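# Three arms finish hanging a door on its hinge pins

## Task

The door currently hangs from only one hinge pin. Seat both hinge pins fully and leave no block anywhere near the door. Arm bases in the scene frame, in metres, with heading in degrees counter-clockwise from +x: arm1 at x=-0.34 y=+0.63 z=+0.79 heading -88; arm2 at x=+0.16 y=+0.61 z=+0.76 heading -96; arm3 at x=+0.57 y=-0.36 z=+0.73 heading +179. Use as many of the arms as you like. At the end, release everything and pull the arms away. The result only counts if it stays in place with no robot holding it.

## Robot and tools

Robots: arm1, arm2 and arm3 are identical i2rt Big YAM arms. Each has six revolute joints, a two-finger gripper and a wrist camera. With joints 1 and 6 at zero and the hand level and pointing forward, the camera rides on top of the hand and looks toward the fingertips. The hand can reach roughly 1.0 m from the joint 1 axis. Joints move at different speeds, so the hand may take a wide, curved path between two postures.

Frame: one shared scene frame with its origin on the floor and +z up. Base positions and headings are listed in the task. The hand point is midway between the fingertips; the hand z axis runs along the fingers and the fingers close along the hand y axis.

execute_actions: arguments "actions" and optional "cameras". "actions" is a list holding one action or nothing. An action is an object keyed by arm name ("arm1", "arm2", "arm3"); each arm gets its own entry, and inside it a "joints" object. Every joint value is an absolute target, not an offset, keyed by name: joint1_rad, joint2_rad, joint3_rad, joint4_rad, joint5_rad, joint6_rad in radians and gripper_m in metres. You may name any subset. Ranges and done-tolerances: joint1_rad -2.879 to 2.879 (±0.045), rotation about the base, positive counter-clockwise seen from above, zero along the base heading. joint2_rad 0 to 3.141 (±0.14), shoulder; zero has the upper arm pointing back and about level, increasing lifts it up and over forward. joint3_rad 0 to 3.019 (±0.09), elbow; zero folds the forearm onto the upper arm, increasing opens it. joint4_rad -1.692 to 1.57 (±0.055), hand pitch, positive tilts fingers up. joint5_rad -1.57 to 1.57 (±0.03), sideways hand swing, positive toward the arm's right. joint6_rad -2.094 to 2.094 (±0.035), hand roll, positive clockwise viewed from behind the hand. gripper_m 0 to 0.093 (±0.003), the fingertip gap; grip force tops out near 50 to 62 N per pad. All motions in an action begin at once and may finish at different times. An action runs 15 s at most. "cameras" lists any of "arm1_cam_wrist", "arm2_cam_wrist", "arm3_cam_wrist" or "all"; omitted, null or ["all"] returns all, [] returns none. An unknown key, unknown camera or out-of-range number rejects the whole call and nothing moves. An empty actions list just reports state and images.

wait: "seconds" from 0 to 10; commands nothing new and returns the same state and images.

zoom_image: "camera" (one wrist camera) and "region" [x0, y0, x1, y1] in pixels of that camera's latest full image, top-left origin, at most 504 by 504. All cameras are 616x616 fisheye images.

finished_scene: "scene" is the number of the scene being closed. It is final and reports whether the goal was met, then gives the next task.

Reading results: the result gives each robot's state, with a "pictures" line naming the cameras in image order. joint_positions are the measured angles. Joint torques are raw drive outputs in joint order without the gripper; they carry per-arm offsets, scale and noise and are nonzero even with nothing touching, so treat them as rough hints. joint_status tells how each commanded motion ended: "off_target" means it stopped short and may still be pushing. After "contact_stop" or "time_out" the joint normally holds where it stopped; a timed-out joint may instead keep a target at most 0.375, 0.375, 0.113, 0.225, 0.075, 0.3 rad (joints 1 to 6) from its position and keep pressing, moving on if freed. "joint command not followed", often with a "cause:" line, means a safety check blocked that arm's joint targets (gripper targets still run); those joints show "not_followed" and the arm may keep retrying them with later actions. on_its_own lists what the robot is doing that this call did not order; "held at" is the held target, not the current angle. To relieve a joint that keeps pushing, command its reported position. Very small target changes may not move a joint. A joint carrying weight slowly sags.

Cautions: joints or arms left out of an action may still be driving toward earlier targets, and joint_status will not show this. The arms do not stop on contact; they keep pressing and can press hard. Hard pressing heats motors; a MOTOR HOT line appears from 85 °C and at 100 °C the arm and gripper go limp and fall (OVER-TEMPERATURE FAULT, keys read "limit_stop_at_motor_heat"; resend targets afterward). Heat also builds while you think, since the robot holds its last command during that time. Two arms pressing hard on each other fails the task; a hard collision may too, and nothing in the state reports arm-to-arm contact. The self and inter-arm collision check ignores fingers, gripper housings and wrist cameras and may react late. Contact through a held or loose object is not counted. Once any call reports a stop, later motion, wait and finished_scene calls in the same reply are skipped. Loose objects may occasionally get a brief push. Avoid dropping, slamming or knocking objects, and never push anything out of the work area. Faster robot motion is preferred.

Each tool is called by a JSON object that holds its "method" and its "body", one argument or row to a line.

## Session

{"method": "execute_actions", "body": {
  "actions": []
}}

Scene clock: 0.00 s.
Joint torques (N m, as the arm reports them, + toward a larger angle): no reading
Motor temperatures (°C, as the motors report them): arm1=[26 23 37 25 27 26] | arm2=[25 29 41 25 26 27] | arm3=[23 31 39 26 25 26]
arm1.joint_positions: joint1_rad=-0.055 joint2_rad=+0.643 joint3_rad=+1.691 joint4_rad=-1.598 joint5_rad=+0.138 joint6_rad=+0.024 gripper_m=+0.094
arm1.joint_status: not commanded
arm1.hand: x=-0.3743 y=+0.4685 z=+1.4090 quat_wxyz=(-0.303, -0.654, -0.578, +0.383) (m; scene frame)
arm2.joint_positions: joint1_rad=+0.045 joint2_rad=+0.388 joint3_rad=+1.584 joint4_rad=-1.589 joint5_rad=+0.134 joint6_rad=-0.670 gripper_m=+0.095
arm2.joint_status: not commanded
arm2.hand: x=+0.1315 y=+0.5519 z=+1.3614 quat_wxyz=(-0.178, -0.419, -0.715, +0.530) (m; scene frame)
arm3.joint_positions: joint1_rad=-0.872 joint2_rad=+0.338 joint3_rad=+1.335 joint4_rad=-1.462 joint5_rad=-0.086 joint6_rad=-0.705 gripper_m=+0.094
arm3.joint_status: not commanded
arm3.hand: x=+0.4871 y=-0.2787 z=+1.2580 quat_wxyz=(-0.350, +0.849, -0.055, -0.393) (m; scene frame)
pictures: arm1_cam_wrist, arm2_cam_wrist, arm3_cam_wrist
Images, in order (width x height): arm1_cam_wrist 616x616, arm2_cam_wrist 616x616, arm3_cam_wrist 616x616.

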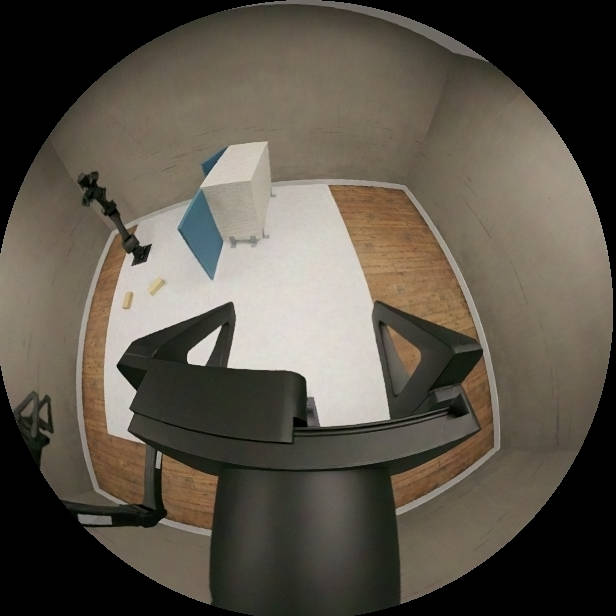

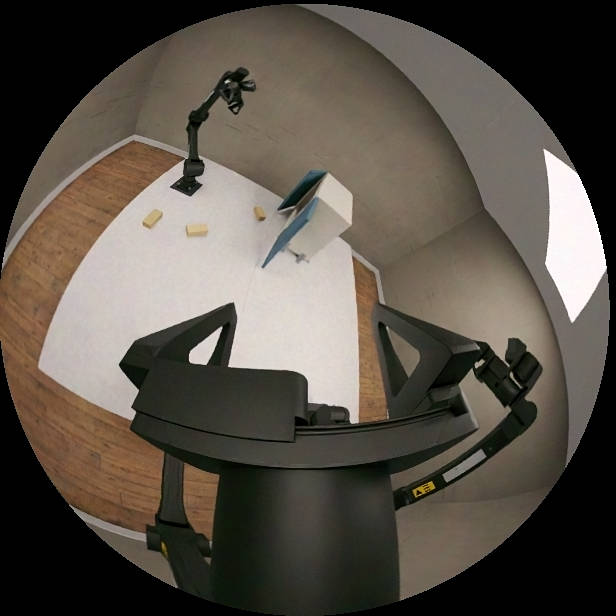

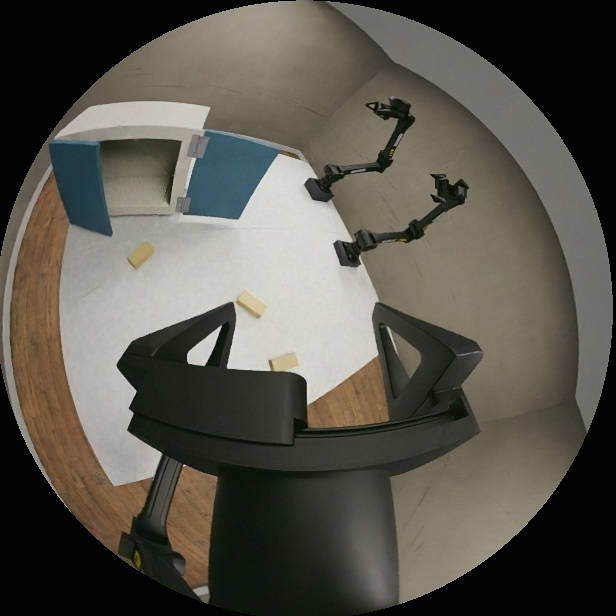

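{"method": "execute_actions", "body": {
  "actions": [
    {"arm3":{"joints":{"joint1_rad":-0.2,"joint2_rad":1.0,"joint3_rad":0.9,"joint4_rad":-0.6,"joint5_rad":0,"joint6_rad":0}}}
  ],
  "cameras": ["arm3_cam_wrist"]
}}

{"method": "zoom_image", "body": {
  "camera": "arm3_cam_wrist",
  "region": [60,20,560,340]
}}

Scene clock: 5.53 s.
Joint torques (N m, as the arm reports them, + toward a larger angle): arm1=[-0.09  3.38  6.75  1.65 -0.09 -0.02] | arm2=[-0.6   6.78  6.74  2.06  0.05  0.17] | arm3=[ 0.59 -5.74 11.4   2.23 -0.14  0.09]
Motor temperatures (°C, as the motors report them): arm1=[26 23 38 25 27 26] | arm2=[25 29 41 25 26 27] | arm3=[23 31 40 26 25 26]
arm1.joint_positions: joint1_rad=-0.055 joint2_rad=+0.643 joint3_rad=+1.691 joint4_rad=-1.598 joint5_rad=+0.138 joint6_rad=+0.024 gripper_m=+0.094
arm1.joint_status: not commanded
arm1.hand: x=-0.3743 y=+0.4685 z=+1.4090 quat_wxyz=(-0.303, -0.654, -0.578, +0.383) (m; scene frame)
arm2.joint_positions: joint1_rad=+0.045 joint2_rad=+0.388 joint3_rad=+1.584 joint4_rad=-1.589 joint5_rad=+0.134 joint6_rad=-0.670 gripper_m=+0.095
arm2.joint_status: not commanded
arm2.hand: x=+0.1315 y=+0.5519 z=+1.3614 quat_wxyz=(-0.178, -0.419, -0.715, +0.530) (m; scene frame)
arm3.joint_positions: joint1_rad=-0.205 joint2_rad=+1.004 joint3_rad=+0.882 joint4_rad=-0.620 joint5_rad=+0.001 joint6_rad=-0.008 gripper_m=+0.094
arm3.joint_status: all done
arm3.hand: x=+0.1444 y=-0.2613 z=+1.0009 quat_wxyz=(-0.047, +0.910, -0.097, -0.400) (m; scene frame)
pictures: arm3_cam_wrist
Images, in order (width x height): arm3_cam_wrist 616x616.

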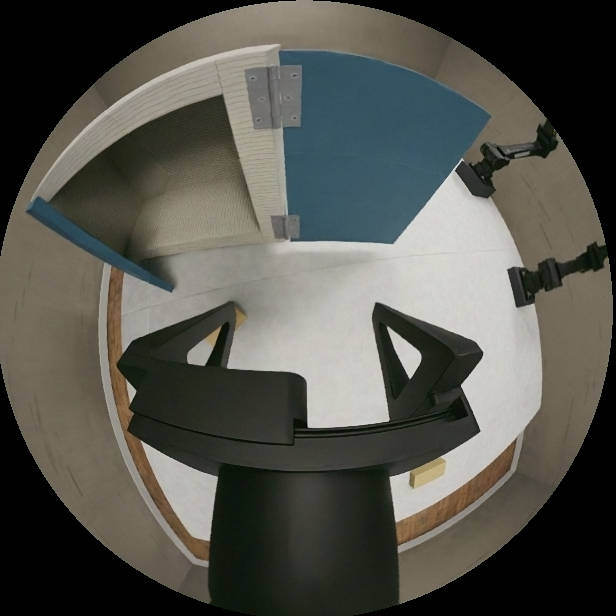

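Region (60, 20, 560, 340) of arm3_cam_wrist's 616x616 image, scaled by 1.008, with more detail than that image has; it fills the top 323 rows of this view, and the rest is white.

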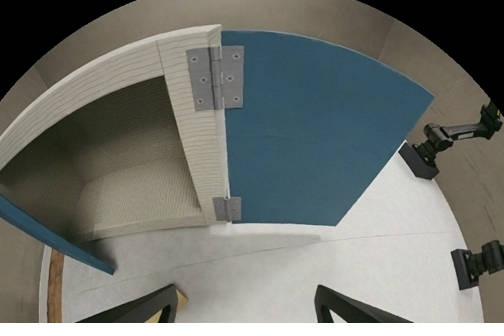

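{"method": "zoom_image", "body": {
  "camera": "arm3_cam_wrist",
  "region": [230,40,320,140]
}}

{"method": "zoom_image", "body": {
  "camera": "arm3_cam_wrist",
  "region": [245,170,325,260]
}}

Region (230, 40, 320, 140) of arm3_cam_wrist's 616x616 image, scaled by 5.040, with more detail than that image has; it fills the left 454 columns of this view, and the rest is white.

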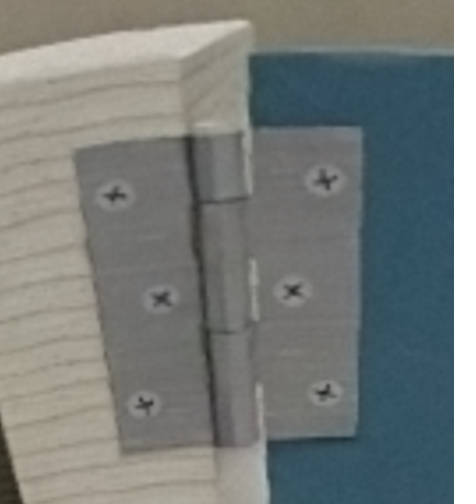

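Region (245, 170, 325, 260) of arm3_cam_wrist's 616x616 image, scaled by 5.600, with more detail than that image has.

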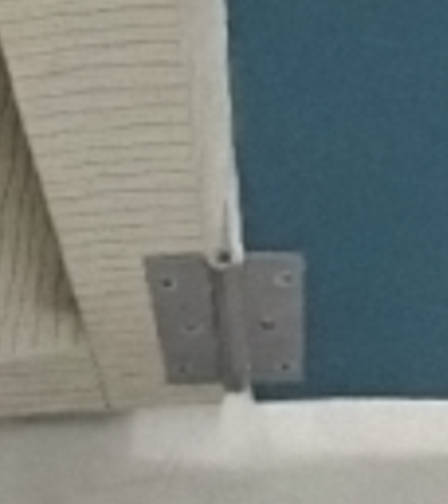

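{"method": "execute_actions", "body": {
  "actions": [
    {"arm3":{"joints":{"joint1_rad":0.2,"joint2_rad":1.1,"joint3_rad":0.95,"joint4_rad":-1.2}},"arm2":{"joints":{"joint1_rad":-0.1,"joint2_rad":1.0,"joint3_rad":0.9,"joint4_rad":-1.0,"joint5_rad":0,"joint6_rad":0}},"arm1":{"joints":{"joint1_rad":0,"joint2_rad":1.0,"joint3_rad":0.9,"joint4_rad":-1.0,"joint5_rad":0}}}
  ]
}}

Scene clock: 15.43 s.
Joint torques (N m, as the arm reports them, + toward a larger angle): arm1=[ 0.19 -5.78  8.88  1.56 -0.29 -0.03] | arm2=[-0.89 -5.14 11.97  2.02 -0.15  0.19] | arm3=[ 0.32 -6.01 12.91  0.37 -0.13  0.13]
Motor temperatures (°C, as the motors report them): arm1=[26 23 39 25 27 26] | arm2=[25 30 42 25 26 27] | arm3=[23 31 44 26 25 26]
arm1.joint_positions: joint1_rad=-0.005 joint2_rad=+0.998 joint3_rad=+0.898 joint4_rad=-1.019 joint5_rad=+0.003 joint6_rad=+0.024 gripper_m=+0.094
arm1.joint_status: all done
arm1.hand: x=-0.3344 y=+0.2677 z=+1.0193 quat_wxyz=(-0.162, -0.687, -0.692, +0.151) (m; scene frame)
arm2.joint_positions: joint1_rad=-0.094 joint2_rad=+1.004 joint3_rad=+0.888 joint4_rad=-1.023 joint5_rad=+0.004 joint6_rad=-0.009 gripper_m=+0.095
arm2.joint_status: all done
arm2.hand: x=+0.0880 y=+0.2602 z=+0.9833 quat_wxyz=(-0.137, -0.755, -0.619, +0.167) (m; scene frame)
arm3.joint_positions: joint1_rad=+0.196 joint2_rad=+1.104 joint3_rad=+0.904 joint4_rad=-1.190 joint5_rad=+0.000 joint6_rad=-0.006 gripper_m=+0.094
arm3.joint_status: all done
arm3.hand: x=+0.2446 y=-0.4162 z=+0.9081 quat_wxyz=(+0.007, +0.992, +0.093, -0.090) (m; scene frame)
pictures: arm1_cam_wrist, arm2_cam_wrist, arm3_cam_wrist
Images, in order (width x height): arm1_cam_wrist 616x616, arm2_cam_wrist 616x616, arm3_cam_wrist 616x616.

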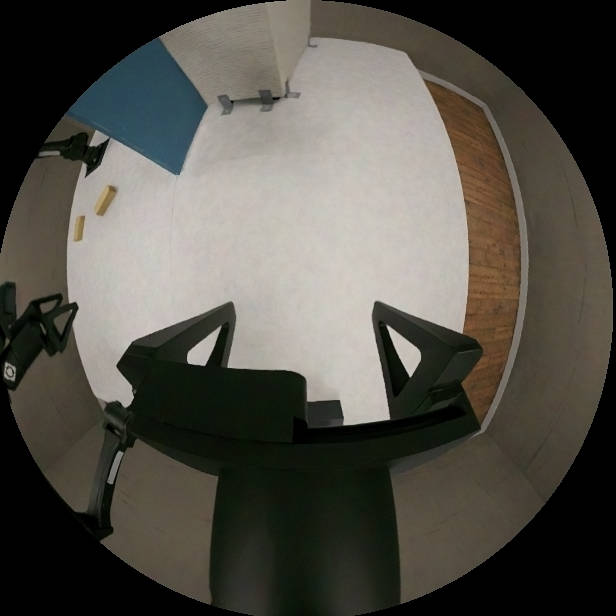

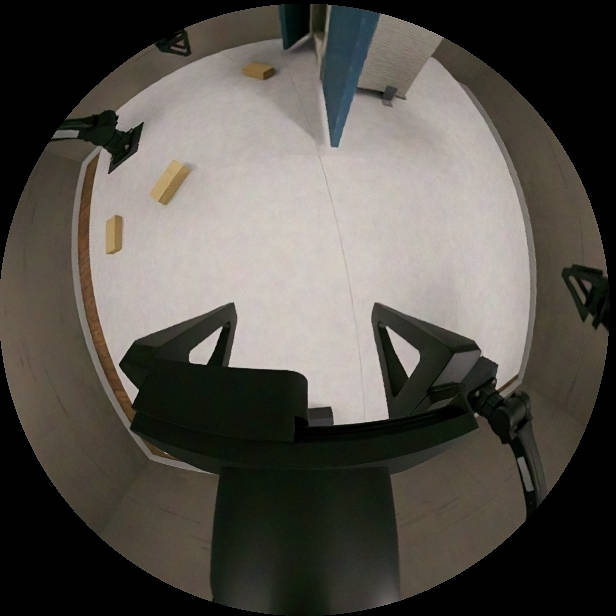

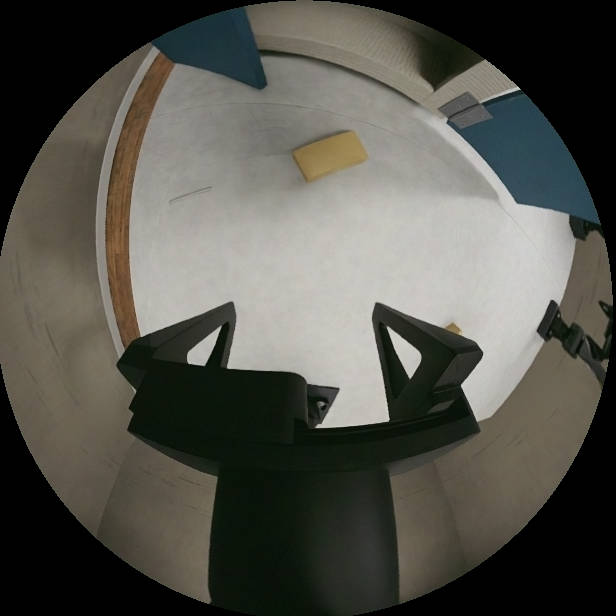

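{"method": "zoom_image", "body": {
  "camera": "arm3_cam_wrist",
  "region": [150,160,230,230]
}}

Region (150, 160, 230, 230) of arm3_cam_wrist's 616x616 image, scaled by 6.300, with more detail than that image has; it fills the top 441 rows of this view, and the rest is white.

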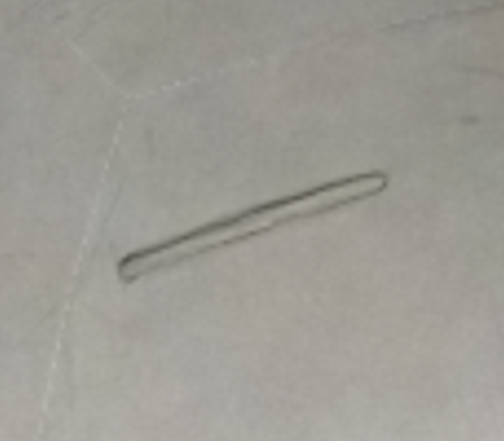

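{"method": "execute_actions", "body": {
  "actions": [
    {"arm3":{"joints":{"joint1_rad":0.615,"joint2_rad":1.78,"joint3_rad":1.35,"joint4_rad":-1.13,"joint6_rad":-1.25,"gripper_m":0.04}}}
  ],
  "cameras": ["arm3_cam_wrist"]
}}

Scene clock: 45.73 s.
Joint torques (N m, as the arm reports them, + toward a larger angle): arm1=[ 0.09 -5.78  8.85  1.56 -0.28 -0.02] | arm2=[-0.96 -5.95 11.99  1.88 -0.12  0.21] | arm3=[ -0.82 -14.89  10.72   0.45  -0.24   0.  ]
Motor temperatures (°C, as the motors report them): arm1=[26 23 42 25 27 26] | arm2=[25 29 46 25 26 27] | arm3=[23 31 50 26 25 26]
arm1.joint_positions: joint1_rad=-0.005 joint2_rad=+0.998 joint3_rad=+0.898 joint4_rad=-1.019 joint5_rad=+0.003 joint6_rad=+0.024 gripper_m=+0.094
arm1.joint_status: not commanded
arm1.hand: x=-0.3344 y=+0.2677 z=+1.0193 quat_wxyz=(-0.162, -0.687, -0.692, +0.151) (m; scene frame)
arm2.joint_positions: joint1_rad=-0.094 joint2_rad=+1.004 joint3_rad=+0.888 joint4_rad=-1.023 joint5_rad=+0.004 joint6_rad=-0.009 gripper_m=+0.095
arm2.joint_status: not commanded
arm2.hand: x=+0.0880 y=+0.2602 z=+0.9833 quat_wxyz=(-0.137, -0.755, -0.619, +0.167) (m; scene frame)
arm3.joint_positions: joint1_rad=+0.625 joint2_rad=+1.795 joint3_rad=+1.314 joint4_rad=-1.133 joint5_rad=+0.000 joint6_rad=-1.242 gripper_m=+0.040
arm3.joint_status: all done
arm3.hand: x=+0.1596 y=-0.6432 z=+0.7885 quat_wxyz=(+0.006, +0.601, +0.799, +0.021) (m; scene frame)
pictures: arm3_cam_wrist
Images, in order (width x height): arm3_cam_wrist 616x616.

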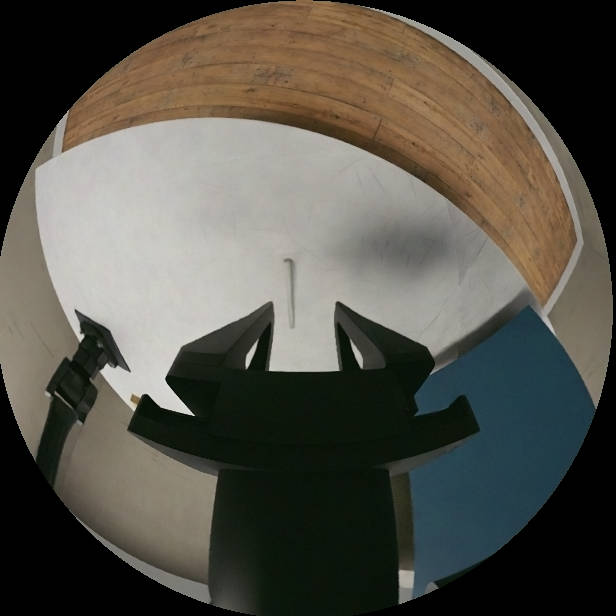

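{"method": "execute_actions", "body": {
  "actions": [
    {"arm3":{"joints":{"joint2_rad":1.83,"joint3_rad":1.215,"joint4_rad":-0.98}}}
  ],
  "cameras": ["arm3_cam_wrist"]
}}

Scene clock: 56.27 s.
Joint torques (N m, as the arm reports them, + toward a larger angle): arm1=[ 0.15 -5.75  8.88  1.57 -0.28 -0.02] | arm2=[-1.27 -5.38 12.02  1.99 -0.14  0.22] | arm3=[ -0.67 -12.68   7.44   0.67  -0.22  -0.01]
Motor temperatures (°C, as the motors report them): arm1=[26 23 42 25 27 26] | arm2=[25 29 46 25 26 27] | arm3=[23 33 49 26 25 26]
arm1.joint_positions: joint1_rad=-0.005 joint2_rad=+0.998 joint3_rad=+0.898 joint4_rad=-1.019 joint5_rad=+0.003 joint6_rad=+0.024 gripper_m=+0.094
arm1.joint_status: not commanded
arm1.hand: x=-0.3344 y=+0.2677 z=+1.0193 quat_wxyz=(-0.162, -0.687, -0.692, +0.151) (m; scene frame)
arm2.joint_positions: joint1_rad=-0.094 joint2_rad=+1.004 joint3_rad=+0.888 joint4_rad=-1.023 joint5_rad=+0.004 joint6_rad=-0.009 gripper_m=+0.095
arm2.joint_status: not commanded
arm2.hand: x=+0.0880 y=+0.2602 z=+0.9833 quat_wxyz=(-0.137, -0.755, -0.619, +0.167) (m; scene frame)
arm3.joint_positions: joint1_rad=+0.625 joint2_rad=+1.825 joint3_rad=+1.211 joint4_rad=-0.992 joint5_rad=+0.000 joint6_rad=-1.242 gripper_m=+0.040
arm3.joint_status: all done
arm3.hand: x=+0.1707 y=-0.6354 z=+0.7410 quat_wxyz=(+0.005, +0.601, +0.799, +0.017) (m; scene frame)
pictures: arm3_cam_wrist
Images, in order (width x height): arm3_cam_wrist 616x616.

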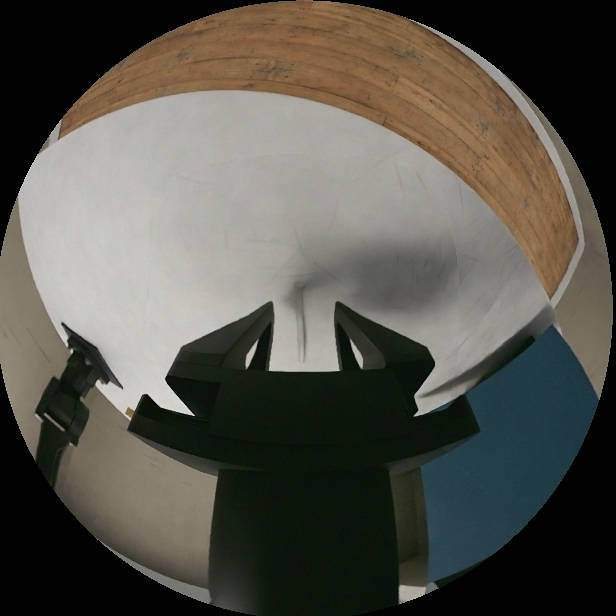

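Centred, head ~1.5cm ahead. Lower 8 mm and close.

{"method": "execute_actions", "body": {
  "actions": [
    {"arm3":{"joints":{"joint2_rad":1.865,"joint4_rad":-0.96}}}
  ],
  "cameras": []
}}

{"method": "execute_actions", "body": {
  "actions": [
    {"arm3":{"joints":{"gripper_m":0.0}}}
  ],
  "cameras": []
}}

{"method": "execute_actions", "body": {
  "actions": [
    {"arm3":{"joints":{"joint2_rad":1.6,"joint4_rad":-1.15}}}
  ],
  "cameras": ["arm3_cam_wrist"]
}}

Scene clock: 62.20 s.
Joint torques (N m, as the arm reports them, + toward a larger angle): arm1=[ 0.27 -5.84  8.84  1.53 -0.29 -0.03] | arm2=[-0.87 -5.32 11.98  1.91 -0.12  0.23] | arm3=[ -0.76 -11.25   7.42   0.78  -0.22  -0.03]
Motor temperatures (°C, as the motors report them): arm1=[26 24 42 25 27 26] | arm2=[25 29 46 25 26 27] | arm3=[23 33 47 26 25 26]
arm1.joint_positions: joint1_rad=-0.005 joint2_rad=+0.998 joint3_rad=+0.898 joint4_rad=-1.019 joint5_rad=+0.003 joint6_rad=+0.024 gripper_m=+0.094
arm1.joint_status: not commanded
arm1.hand: x=-0.3344 y=+0.2677 z=+1.0193 quat_wxyz=(-0.162, -0.687, -0.692, +0.151) (m; scene frame)
arm2.joint_positions: joint1_rad=-0.094 joint2_rad=+1.004 joint3_rad=+0.888 joint4_rad=-1.023 joint5_rad=+0.004 joint6_rad=-0.009 gripper_m=+0.095
arm2.joint_status: not commanded
arm2.hand: x=+0.0880 y=+0.2602 z=+0.9833 quat_wxyz=(-0.137, -0.755, -0.619, +0.167) (m; scene frame)
arm3.joint_positions: joint1_rad=+0.625 joint2_rad=+1.842 joint3_rad=+1.211 joint4_rad=-0.968 joint5_rad=+0.000 joint6_rad=-1.243 gripper_m=+0.040
arm3.joint_status: all done
arm3.hand: x=+0.1676 y=-0.6375 z=+0.7328 quat_wxyz=(+0.004, +0.601, +0.799, +0.014) (m; scene frame)
pictures: none
No camera images: the call's "cameras" was empty. Leave "cameras" out to get every camera's image.

Scene clock: 62.77 s.
Joint torques (N m, as the arm reports them, + toward a larger angle): arm1=[ 0.15 -5.71  8.89  1.53 -0.28 -0.03] | arm2=[-1.33 -5.23 12.02  1.98 -0.14  0.23] | arm3=[ -0.4  -12.02   7.43   0.64  -0.21  -0.03]
Motor temperatures (°C, as the motors report them): arm1=[26 24 42 25 27 26] | arm2=[25 29 46 25 26 27] | arm3=[23 33 47 26 25 26]
arm1.joint_positions: joint1_rad=-0.005 joint2_rad=+0.998 joint3_rad=+0.898 joint4_rad=-1.019 joint5_rad=+0.003 joint6_rad=+0.024 gripper_m=+0.094
arm1.joint_status: not commanded
arm1.hand: x=-0.3344 y=+0.2677 z=+1.0193 quat_wxyz=(-0.162, -0.687, -0.692, +0.151) (m; scene frame)
arm2.joint_positions: joint1_rad=-0.094 joint2_rad=+1.004 joint3_rad=+0.888 joint4_rad=-1.023 joint5_rad=+0.004 joint6_rad=-0.009 gripper_m=+0.095
arm2.joint_status: not commanded
arm2.hand: x=+0.0880 y=+0.2602 z=+0.9833 quat_wxyz=(-0.137, -0.755, -0.619, +0.167) (m; scene frame)
arm3.joint_positions: joint1_rad=+0.625 joint2_rad=+1.842 joint3_rad=+1.211 joint4_rad=-0.968 joint5_rad=+0.000 joint6_rad=-1.243 gripper_m=+0.002
arm3.joint_status: all done
arm3.hand: x=+0.1676 y=-0.6376 z=+0.7326 quat_wxyz=(+0.004, +0.601, +0.799, +0.014) (m; scene frame)
pictures: none
No camera images: the call's "cameras" was empty. Leave "cameras" out to get every camera's image.

Scene clock: 63.93 s.
Joint torques (N m, as the arm reports them, + toward a larger angle): arm1=[ 0.17 -5.64  8.88  1.53 -0.26 -0.03] | arm2=[-1.12 -5.64 11.96  1.87 -0.15  0.21] | arm3=[ -1.07 -10.13   8.92   0.13  -0.25  -0.03]
Motor temperatures (°C, as the motors report them): arm1=[26 24 42 25 27 26] | arm2=[25 29 46 25 26 27] | arm3=[23 33 47 26 25 26]
arm1.joint_positions: joint1_rad=-0.005 joint2_rad=+0.998 joint3_rad=+0.898 joint4_rad=-1.019 joint5_rad=+0.003 joint6_rad=+0.024 gripper_m=+0.094
arm1.joint_status: not commanded
arm1.hand: x=-0.3344 y=+0.2677 z=+1.0193 quat_wxyz=(-0.162, -0.687, -0.692, +0.151) (m; scene frame)
arm2.joint_positions: joint1_rad=-0.094 joint2_rad=+1.004 joint3_rad=+0.888 joint4_rad=-1.023 joint5_rad=+0.004 joint6_rad=-0.009 gripper_m=+0.095
arm2.joint_status: not commanded
arm2.hand: x=+0.0880 y=+0.2602 z=+0.9833 quat_wxyz=(-0.137, -0.755, -0.619, +0.167) (m; scene frame)
arm3.joint_positions: joint1_rad=+0.625 joint2_rad=+1.586 joint3_rad=+1.207 joint4_rad=-1.140 joint5_rad=+0.000 joint6_rad=-1.243 gripper_m=+0.002
arm3.joint_status: all done
arm3.hand: x=+0.1899 y=-0.6221 z=+0.8480 quat_wxyz=(-0.008, +0.601, +0.799, -0.024) (m; scene frame)
pictures: arm3_cam_wrist
Images, in order (width x height): arm3_cam_wrist 616x616.

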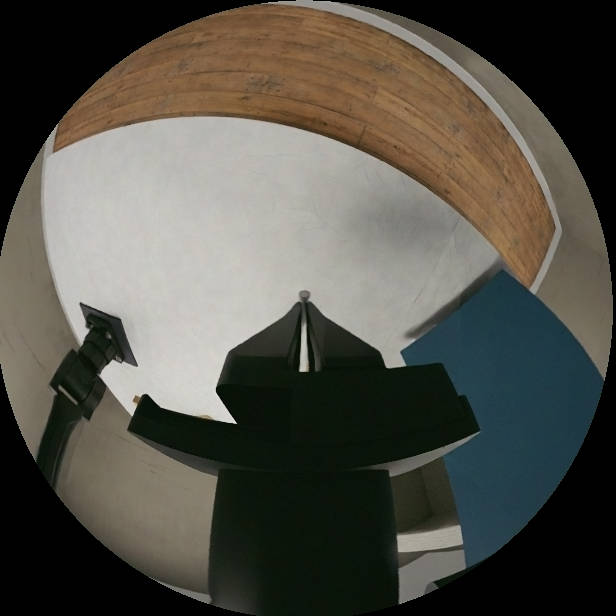

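{"method": "execute_actions", "body": {
  "actions": [
    {"arm3":{"joints":{"joint2_rad":1.15,"joint3_rad":0.7,"joint6_rad":0.0}},"arm2":{"joints":{"joint1_rad":-0.38,"joint2_rad":1.3,"joint3_rad":0.48,"joint4_rad":0.88,"joint5_rad":-0.41}},"arm1":{"joints":{"joint2_rad":0.6,"joint3_rad":0.8,"joint4_rad":-0.7}}}
  ],
  "cameras": []
}}

{"method": "execute_actions", "body": {
  "actions": [
    {"arm3":{"joints":{"joint1_rad":-0.13,"joint2_rad":1.3,"joint3_rad":0.6,"joint4_rad":0.7}}}
  ]
}}

Scene clock: 73.73 s.
Joint torques (N m, as the arm reports them, + toward a larger angle): arm1=[ 0.13 -1.03 10.72  2.15 -0.29 -0.02] | arm2=[-0.06 -8.21  9.97  2.77 -0.17  0.16] | arm3=[-0.4  -5.01  8.17  0.17 -0.14  0.13]
Motor temperatures (°C, as the motors report them): arm1=[26 24 43 25 27 26] | arm2=[25 29 46 25 26 27] | arm3=[23 32 46 26 25 26]
arm1.joint_positions: joint1_rad=-0.005 joint2_rad=+0.597 joint3_rad=+0.782 joint4_rad=-0.720 joint5_rad=+0.003 joint6_rad=+0.024 gripper_m=+0.094
arm1.joint_status: all done
arm1.hand: x=-0.3359 y=+0.2944 z=+1.1374 quat_wxyz=(-0.359, -0.614, -0.616, +0.337) (m; scene frame)
arm2.joint_positions: joint1_rad=-0.380 joint2_rad=+1.310 joint3_rad=+0.462 joint4_rad=+0.852 joint5_rad=-0.406 joint6_rad=-0.007 gripper_m=+0.095
arm2.joint_status: all done
arm2.hand: x=-0.0022 y=+0.1602 z=+0.9925 quat_wxyz=(-0.481, -0.518, -0.477, +0.523) (m; scene frame)
arm3.joint_positions: joint1_rad=+0.625 joint2_rad=+1.152 joint3_rad=+0.697 joint4_rad=-1.144 joint5_rad=+0.000 joint6_rad=-0.008 gripper_m=+0.002
arm3.joint_status: all done
arm3.hand: x=+0.3515 y=-0.5093 z=+0.8173 quat_wxyz=(-0.005, +0.953, +0.304, +0.013) (m; scene frame)
pictures: none
No camera images: the call's "cameras" was empty. Leave "cameras" out to get every camera's image.

Scene clock: 75.70 s.
Joint torques (N m, as the arm reports them, + toward a larger angle): arm1=[ 0.13 -0.72 10.73  2.18 -0.29 -0.03] | arm2=[-0.65 -7.79  9.77  2.86 -0.16  0.19] | arm3=[-0.27 -7.98  8.79  2.64 -0.16  0.1 ]
Motor temperatures (°C, as the motors report them): arm1=[26 23 43 25 27 26] | arm2=[25 29 46 25 26 27] | arm3=[23 32 46 26 25 26]
arm1.joint_positions: joint1_rad=-0.005 joint2_rad=+0.597 joint3_rad=+0.782 joint4_rad=-0.720 joint5_rad=+0.003 joint6_rad=+0.024 gripper_m=+0.094
arm1.joint_status: not commanded
arm1.hand: x=-0.3359 y=+0.2944 z=+1.1374 quat_wxyz=(-0.359, -0.614, -0.616, +0.337) (m; scene frame)
arm2.joint_positions: joint1_rad=-0.380 joint2_rad=+1.310 joint3_rad=+0.462 joint4_rad=+0.852 joint5_rad=-0.406 joint6_rad=-0.007 gripper_m=+0.095
arm2.joint_status: not commanded
arm2.hand: x=-0.0022 y=+0.1602 z=+0.9925 quat_wxyz=(-0.481, -0.518, -0.477, +0.523) (m; scene frame)
arm3.joint_positions: joint1_rad=-0.125 joint2_rad=+1.308 joint3_rad=+0.592 joint4_rad=+0.678 joint5_rad=+0.000 joint6_rad=-0.007 gripper_m=+0.002
arm3.joint_status: all done
arm3.hand: x=+0.0521 y=-0.2838 z=+0.9805 quat_wxyz=(-0.051, +0.719, -0.048, -0.692) (m; scene frame)
pictures: arm1_cam_wrist, arm2_cam_wrist, arm3_cam_wrist
Images, in order (width x height): arm1_cam_wrist 616x616, arm2_cam_wrist 616x616, arm3_cam_wrist 616x616.

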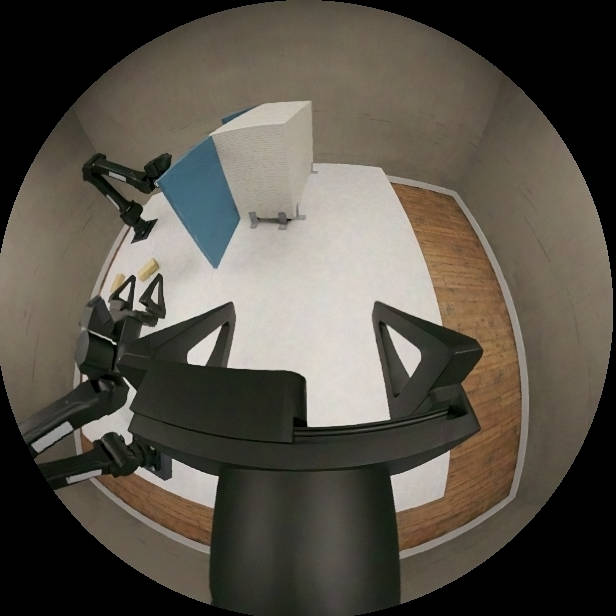

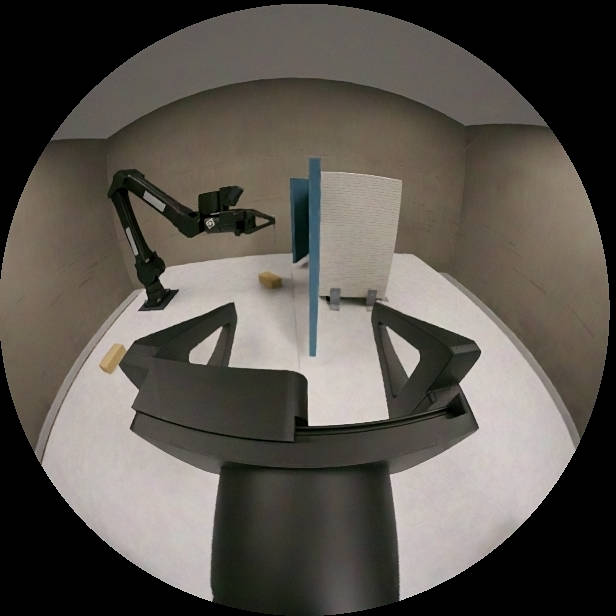

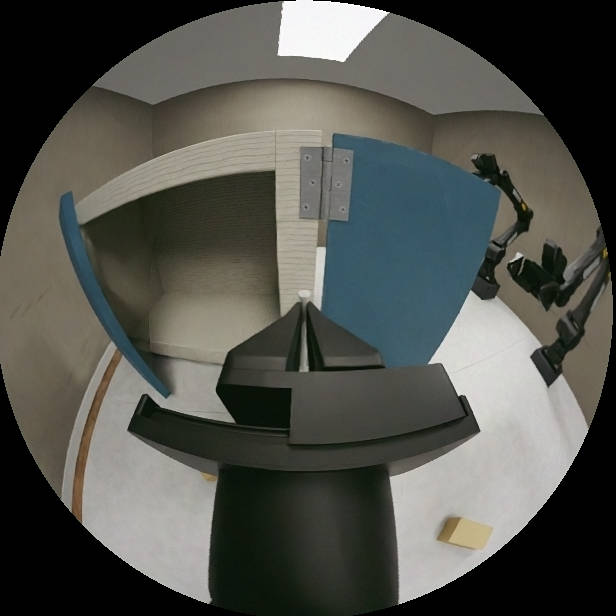

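{"method": "execute_actions", "body": {
  "actions": [
    {"arm3":{"joints":{"joint1_rad":-0.172,"joint2_rad":1.5,"joint3_rad":0.69,"joint4_rad":0.87}}}
  ],
  "cameras": ["arm3_cam_wrist","arm2_cam_wrist"]
}}

{"method": "zoom_image", "body": {
  "camera": "arm3_cam_wrist",
  "region": [260,130,360,330]
}}

{"method": "zoom_image", "body": {
  "camera": "arm2_cam_wrist",
  "region": [200,180,360,320]
}}

Scene clock: 85.33 s.
Joint torques (N m, as the arm reports them, + toward a larger angle): arm1=[ 0.39 -0.83 10.74  2.16 -0.29 -0.03] | arm2=[-0.91 -8.    9.72  2.77 -0.18  0.22] | arm3=[-0.63 -9.15 10.26  2.59 -0.14  0.06]
Motor temperatures (°C, as the motors report them): arm1=[26 23 44 25 27 26] | arm2=[25 29 45 25 26 27] | arm3=[23 32 46 27 25 26]
arm1.joint_positions: joint1_rad=-0.005 joint2_rad=+0.597 joint3_rad=+0.782 joint4_rad=-0.720 joint5_rad=+0.003 joint6_rad=+0.024 gripper_m=+0.094
arm1.joint_status: not commanded
arm1.hand: x=-0.3359 y=+0.2944 z=+1.1374 quat_wxyz=(-0.359, -0.614, -0.616, +0.337) (m; scene frame)
arm2.joint_positions: joint1_rad=-0.380 joint2_rad=+1.310 joint3_rad=+0.462 joint4_rad=+0.852 joint5_rad=-0.406 joint6_rad=-0.007 gripper_m=+0.095
arm2.joint_status: not commanded
arm2.hand: x=-0.0022 y=+0.1602 z=+0.9925 quat_wxyz=(-0.481, -0.518, -0.477, +0.523) (m; scene frame)
arm3.joint_positions: joint1_rad=-0.164 joint2_rad=+1.502 joint3_rad=+0.656 joint4_rad=+0.848 joint5_rad=+0.000 joint6_rad=-0.007 gripper_m=+0.002
arm3.joint_status: all done
arm3.hand: x=+0.0163 y=-0.2566 z=+0.9541 quat_wxyz=(-0.066, +0.704, -0.061, -0.705) (m; scene frame)
pictures: arm2_cam_wrist, arm3_cam_wrist
Images, in order (width x height): arm2_cam_wrist 616x616, arm3_cam_wrist 616x616.

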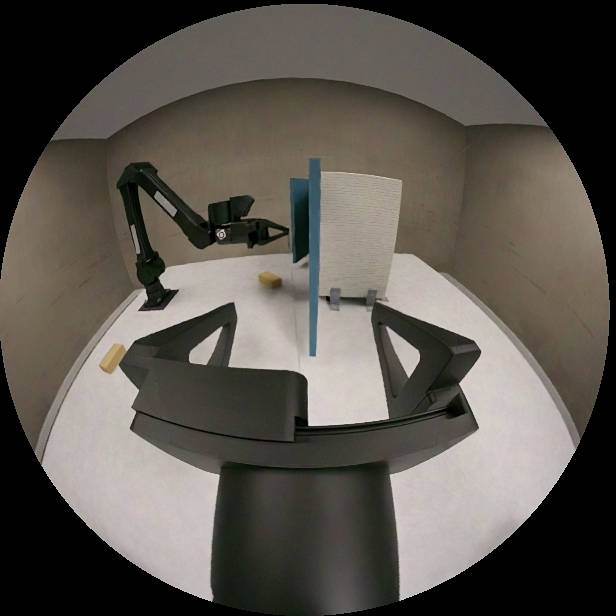

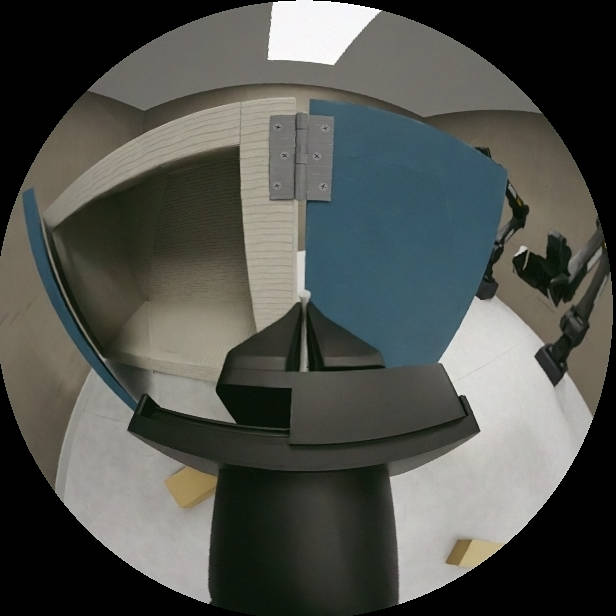

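Region (260, 130, 360, 330) of arm3_cam_wrist's 616x616 image, scaled by 2.520, with more detail than that image has.

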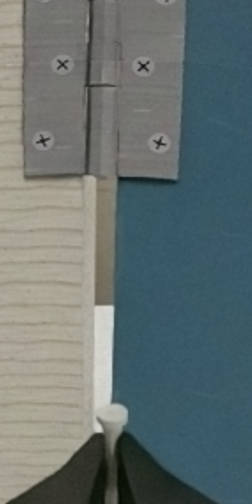

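Region (200, 180, 360, 320) of arm2_cam_wrist's 616x616 image, scaled by 3.150, with more detail than that image has; it fills the top 441 rows of this view, and the rest is white.

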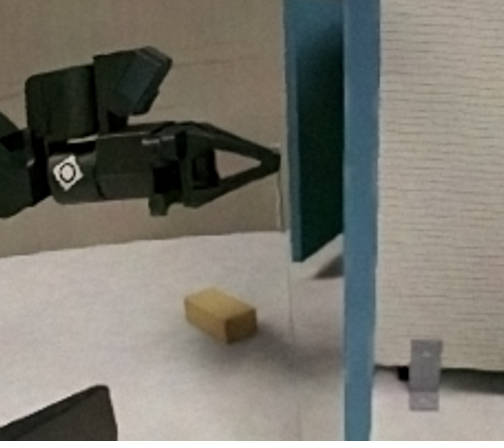

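{"method": "execute_actions", "body": {
  "actions": [
    {"arm3":{"joints":{"joint1_rad":-0.15,"joint3_rad":0.865,"joint4_rad":0.8}}}
  ],
  "cameras": []
}}

{"method": "execute_actions", "body": {
  "actions": [
    {"arm3":{"joints":{"joint1_rad":-0.168,"joint2_rad":1.68,"joint4_rad":0.86}}}
  ],
  "cameras": ["arm3_cam_wrist","arm2_cam_wrist"]
}}

{"method": "zoom_image", "body": {
  "camera": "arm3_cam_wrist",
  "region": [260,130,360,330]
}}

{"method": "zoom_image", "body": {
  "camera": "arm2_cam_wrist",
  "region": [240,200,340,300]
}}

Scene clock: 101.80 s.
Joint torques (N m, as the arm reports them, + toward a larger angle): arm1=[ 0.24 -0.99 10.73  2.16 -0.27 -0.04] | arm2=[-0.44 -8.21  9.89  2.85 -0.15  0.18] | arm3=[  1.54 -10.02  11.04   1.36  -0.12   0.13]
Motor temperatures (°C, as the motors report them): arm1=[26 23 45 25 27 26] | arm2=[25 29 45 25 26 27] | arm3=[23 32 47 27 25 26]
arm1.joint_positions: joint1_rad=-0.005 joint2_rad=+0.597 joint3_rad=+0.782 joint4_rad=-0.720 joint5_rad=+0.003 joint6_rad=+0.024 gripper_m=+0.094
arm1.joint_status: not commanded
arm1.hand: x=-0.3359 y=+0.2944 z=+1.1374 quat_wxyz=(-0.359, -0.614, -0.616, +0.337) (m; scene frame)
arm2.joint_positions: joint1_rad=-0.380 joint2_rad=+1.310 joint3_rad=+0.462 joint4_rad=+0.852 joint5_rad=-0.406 joint6_rad=-0.007 gripper_m=+0.095
arm2.joint_status: not commanded
arm2.hand: x=-0.0022 y=+0.1602 z=+0.9925 quat_wxyz=(-0.481, -0.518, -0.477, +0.523) (m; scene frame)
arm3.joint_positions: joint1_rad=-0.164 joint2_rad=+1.502 joint3_rad=+0.834 joint4_rad=+0.808 joint5_rad=+0.000 joint6_rad=-0.007 gripper_m=+0.002
arm3.joint_status: all done
arm3.hand: x=-0.0273 y=-0.2487 z=+1.0372 quat_wxyz=(-0.071, +0.654, -0.056, -0.751) (m; scene frame)
pictures: none
No camera images: the call's "cameras" was empty. Leave "cameras" out to get every camera's image.

Scene clock: 102.70 s.
Joint torques (N m, as the arm reports them, + toward a larger angle): arm1=[ 0.11 -0.77 10.72  2.17 -0.27 -0.03] | arm2=[ 0.06 -7.23  9.89  2.8  -0.15  0.19] | arm3=[ -0.39 -12.01   9.92   2.32  -0.15   0.11]
Motor temperatures (°C, as the motors report them): arm1=[26 23 45 25 27 26] | arm2=[25 29 45 25 26 27] | arm3=[23 32 47 27 25 26]
arm1.joint_positions: joint1_rad=-0.005 joint2_rad=+0.597 joint3_rad=+0.782 joint4_rad=-0.720 joint5_rad=+0.003 joint6_rad=+0.024 gripper_m=+0.094
arm1.joint_status: not commanded
arm1.hand: x=-0.3359 y=+0.2944 z=+1.1374 quat_wxyz=(-0.359, -0.614, -0.616, +0.337) (m; scene frame)
arm2.joint_positions: joint1_rad=-0.380 joint2_rad=+1.310 joint3_rad=+0.462 joint4_rad=+0.852 joint5_rad=-0.406 joint6_rad=-0.007 gripper_m=+0.095
arm2.joint_status: not commanded
arm2.hand: x=-0.0022 y=+0.1602 z=+0.9925 quat_wxyz=(-0.481, -0.518, -0.477, +0.523) (m; scene frame)
arm3.joint_positions: joint1_rad=-0.164 joint2_rad=+1.688 joint3_rad=+0.834 joint4_rad=+0.844 joint5_rad=+0.000 joint6_rad=-0.007 gripper_m=+0.002
arm3.joint_status: all done
arm3.hand: x=-0.0503 y=-0.2445 z=+0.9350 quat_wxyz=(-0.066, +0.708, -0.061, -0.701) (m; scene frame)
pictures: arm2_cam_wrist, arm3_cam_wrist
Images, in order (width x height): arm2_cam_wrist 616x616, arm3_cam_wrist 616x616.

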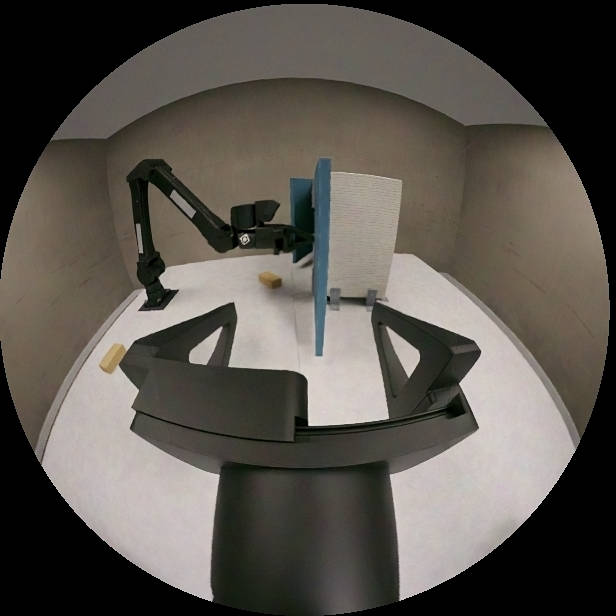

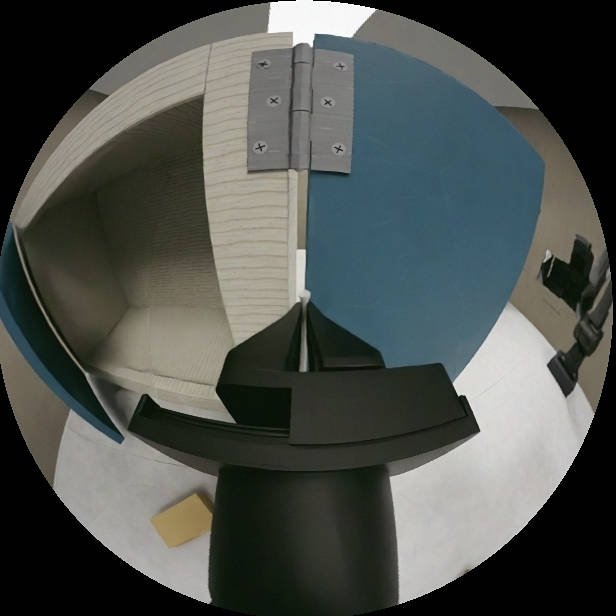

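Region (260, 130, 360, 330) of arm3_cam_wrist's 616x616 image, scaled by 2.520, with more detail than that image has.

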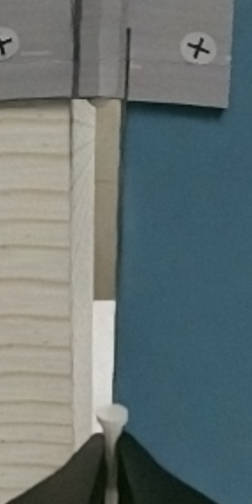

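Region (240, 200, 340, 300) of arm2_cam_wrist's 616x616 image, scaled by 5.040, with more detail than that image has.

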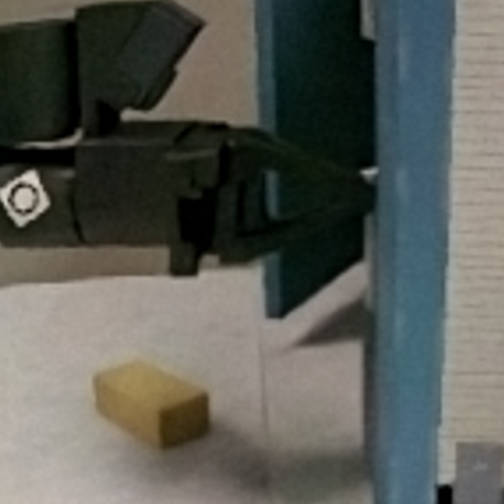

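{"method": "execute_actions", "body": {
  "actions": [
    {"arm3":{"joints":{"joint2_rad":1.63,"joint3_rad":0.80,"joint4_rad":0.85}},"arm2":{"joints":{"joint1_rad":0.2,"joint2_rad":1.5,"joint3_rad":1.0,"joint4_rad":0.2,"joint5_rad":0.95}}}
  ],
  "cameras": []
}}

{"method": "execute_actions", "body": {
  "actions": [
    {"arm2":{"joints":{"joint2_rad":1.95,"joint3_rad":1.3}}}
  ],
  "cameras": ["arm3_cam_wrist","arm2_cam_wrist"]
}}

{"method": "zoom_image", "body": {
  "camera": "arm2_cam_wrist",
  "region": [220,120,340,260]
}}

Scene clock: 117.83 s.
Joint torques (N m, as the arm reports them, + toward a larger angle): arm1=[ 0.17 -0.76 10.73  2.19 -0.28 -0.03] | arm2=[ -1.61 -12.31  12.95   0.82   0.43   0.2 ] | arm3=[  0.15 -12.8    7.05   2.08  -0.17   0.11]
Motor temperatures (°C, as the motors report them): arm1=[26 23 45 25 27 26] | arm2=[25 29 45 25 26 27] | arm3=[23 33 47 27 25 26]
arm1.joint_positions: joint1_rad=-0.005 joint2_rad=+0.597 joint3_rad=+0.782 joint4_rad=-0.720 joint5_rad=+0.003 joint6_rad=+0.024 gripper_m=+0.094
arm1.joint_status: not commanded
arm1.hand: x=-0.3359 y=+0.2944 z=+1.1374 quat_wxyz=(-0.359, -0.614, -0.616, +0.337) (m; scene frame)
arm2.joint_positions: joint1_rad=+0.210 joint2_rad=+1.504 joint3_rad=+0.965 joint4_rad=+0.220 joint5_rad=+0.946 joint6_rad=-0.006 gripper_m=+0.095
arm2.joint_status: all done
arm2.hand: x=+0.0779 y=+0.0416 z=+1.0280 quat_wxyz=(-0.141, -0.682, -0.356, +0.623) (m; scene frame)
arm3.joint_positions: joint1_rad=-0.164 joint2_rad=+1.647 joint3_rad=+0.803 joint4_rad=+0.844 joint5_rad=+0.000 joint6_rad=-0.007 gripper_m=+0.002
arm3.joint_status: all done
arm3.hand: x=-0.0381 y=-0.2467 z=+0.9443 quat_wxyz=(-0.066, +0.704, -0.061, -0.704) (m; scene frame)
pictures: none
No camera images: the call's "cameras" was empty. Leave "cameras" out to get every camera's image.

Scene clock: 119.10 s.
Joint torques (N m, as the arm reports them, + toward a larger angle): arm1=[ 0.11 -0.86 10.72  2.13 -0.27 -0.03] | arm2=[ -1.19 -18.1   11.99   0.97   0.42   0.22] | arm3=[ -0.26 -12.45   7.18   2.04  -0.13   0.11]
Motor temperatures (°C, as the motors report them): arm1=[26 23 45 25 27 26] | arm2=[25 29 45 25 26 27] | arm3=[23 33 47 27 25 26]
arm1.joint_positions: joint1_rad=-0.005 joint2_rad=+0.597 joint3_rad=+0.782 joint4_rad=-0.720 joint5_rad=+0.003 joint6_rad=+0.024 gripper_m=+0.094
arm1.joint_status: not commanded
arm1.hand: x=-0.3359 y=+0.2944 z=+1.1374 quat_wxyz=(-0.359, -0.614, -0.616, +0.337) (m; scene frame)
arm2.joint_positions: joint1_rad=+0.210 joint2_rad=+1.961 joint3_rad=+1.265 joint4_rad=+0.213 joint5_rad=+0.949 joint6_rad=-0.006 gripper_m=+0.095
arm2.joint_status: all done
arm2.hand: x=+0.0903 y=-0.0768 z=+0.8957 quat_wxyz=(-0.081, -0.686, -0.406, +0.598) (m; scene frame)
arm3.joint_positions: joint1_rad=-0.164 joint2_rad=+1.647 joint3_rad=+0.803 joint4_rad=+0.844 joint5_rad=+0.000 joint6_rad=-0.007 gripper_m=+0.002
arm3.joint_status: not commanded
arm3.hand: x=-0.0381 y=-0.2467 z=+0.9443 quat_wxyz=(-0.066, +0.704, -0.061, -0.704) (m; scene frame)
pictures: arm2_cam_wrist, arm3_cam_wrist
Images, in order (width x height): arm2_cam_wrist 616x616, arm3_cam_wrist 616x616.

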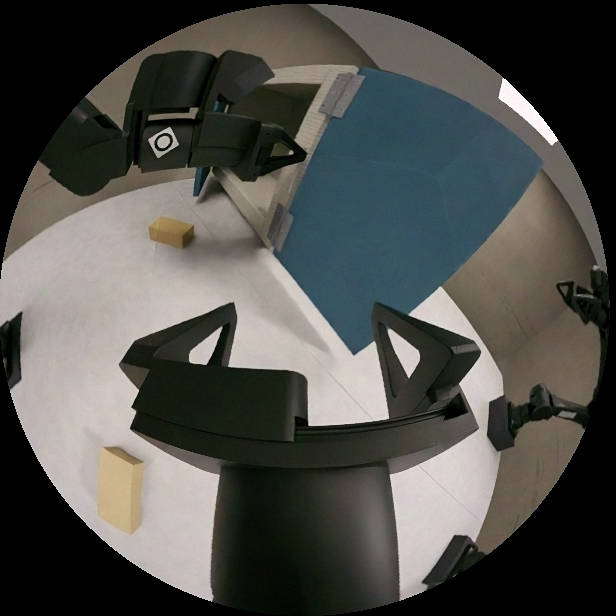

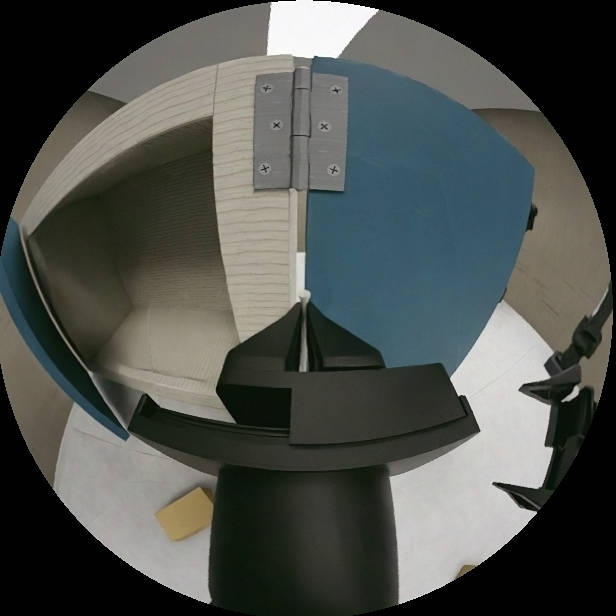

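Region (220, 120, 340, 260) of arm2_cam_wrist's 616x616 image, scaled by 3.600, with more detail than that image has; it fills the left 432 columns of this view, and the rest is white.

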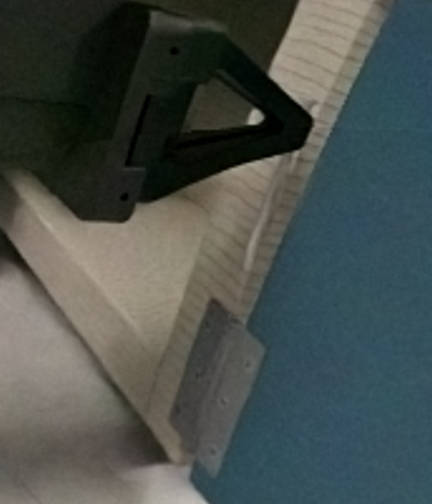

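{"method": "execute_actions", "body": {
  "actions": [
    {"arm3":{"joints":{"joint2_rad":1.675,"joint4_rad":0.885}}}
  ],
  "cameras": ["arm2_cam_wrist"]
}}

{"method": "zoom_image", "body": {
  "camera": "arm2_cam_wrist",
  "region": [250,150,320,250]
}}

Scene clock: 128.60 s.
Joint torques (N m, as the arm reports them, + toward a larger angle): arm1=[ 0.17 -0.84 10.72  2.15 -0.29 -0.03] | arm2=[ -1.03 -17.66  12.18   1.01   0.44   0.21] | arm3=[ -0.2  -10.19   7.15   2.67  -0.12   0.09]
Motor temperatures (°C, as the motors report them): arm1=[26 23 46 25 27 26] | arm2=[25 31 46 25 26 27] | arm3=[23 33 46 27 25 26]
arm1.joint_positions: joint1_rad=-0.005 joint2_rad=+0.597 joint3_rad=+0.782 joint4_rad=-0.720 joint5_rad=+0.003 joint6_rad=+0.024 gripper_m=+0.094
arm1.joint_status: not commanded
arm1.hand: x=-0.3359 y=+0.2944 z=+1.1374 quat_wxyz=(-0.359, -0.614, -0.616, +0.337) (m; scene frame)
arm2.joint_positions: joint1_rad=+0.210 joint2_rad=+1.961 joint3_rad=+1.265 joint4_rad=+0.213 joint5_rad=+0.949 joint6_rad=-0.006 gripper_m=+0.095
arm2.joint_status: not commanded
arm2.hand: x=+0.0903 y=-0.0768 z=+0.8957 quat_wxyz=(-0.081, -0.686, -0.406, +0.598) (m; scene frame)
arm3.joint_positions: joint1_rad=-0.164 joint2_rad=+1.660 joint3_rad=+0.803 joint4_rad=+0.863 joint5_rad=+0.000 joint6_rad=-0.007 gripper_m=+0.002
arm3.joint_status: all done
arm3.hand: x=-0.0392 y=-0.2465 z=+0.9409 quat_wxyz=(-0.066, +0.703, -0.061, -0.706) (m; scene frame)
pictures: arm2_cam_wrist
Images, in order (width x height): arm2_cam_wrist 616x616.

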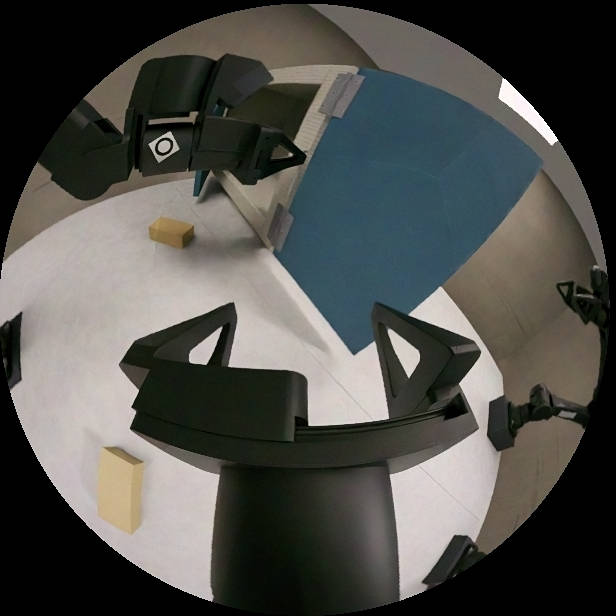

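Region (250, 150, 320, 250) of arm2_cam_wrist's 616x616 image, scaled by 5.040, with more detail than that image has; it fills the left 353 columns of this view, and the rest is white.

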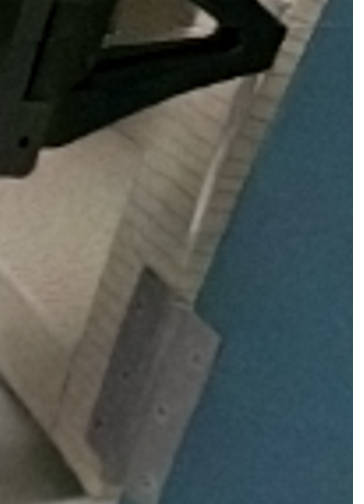

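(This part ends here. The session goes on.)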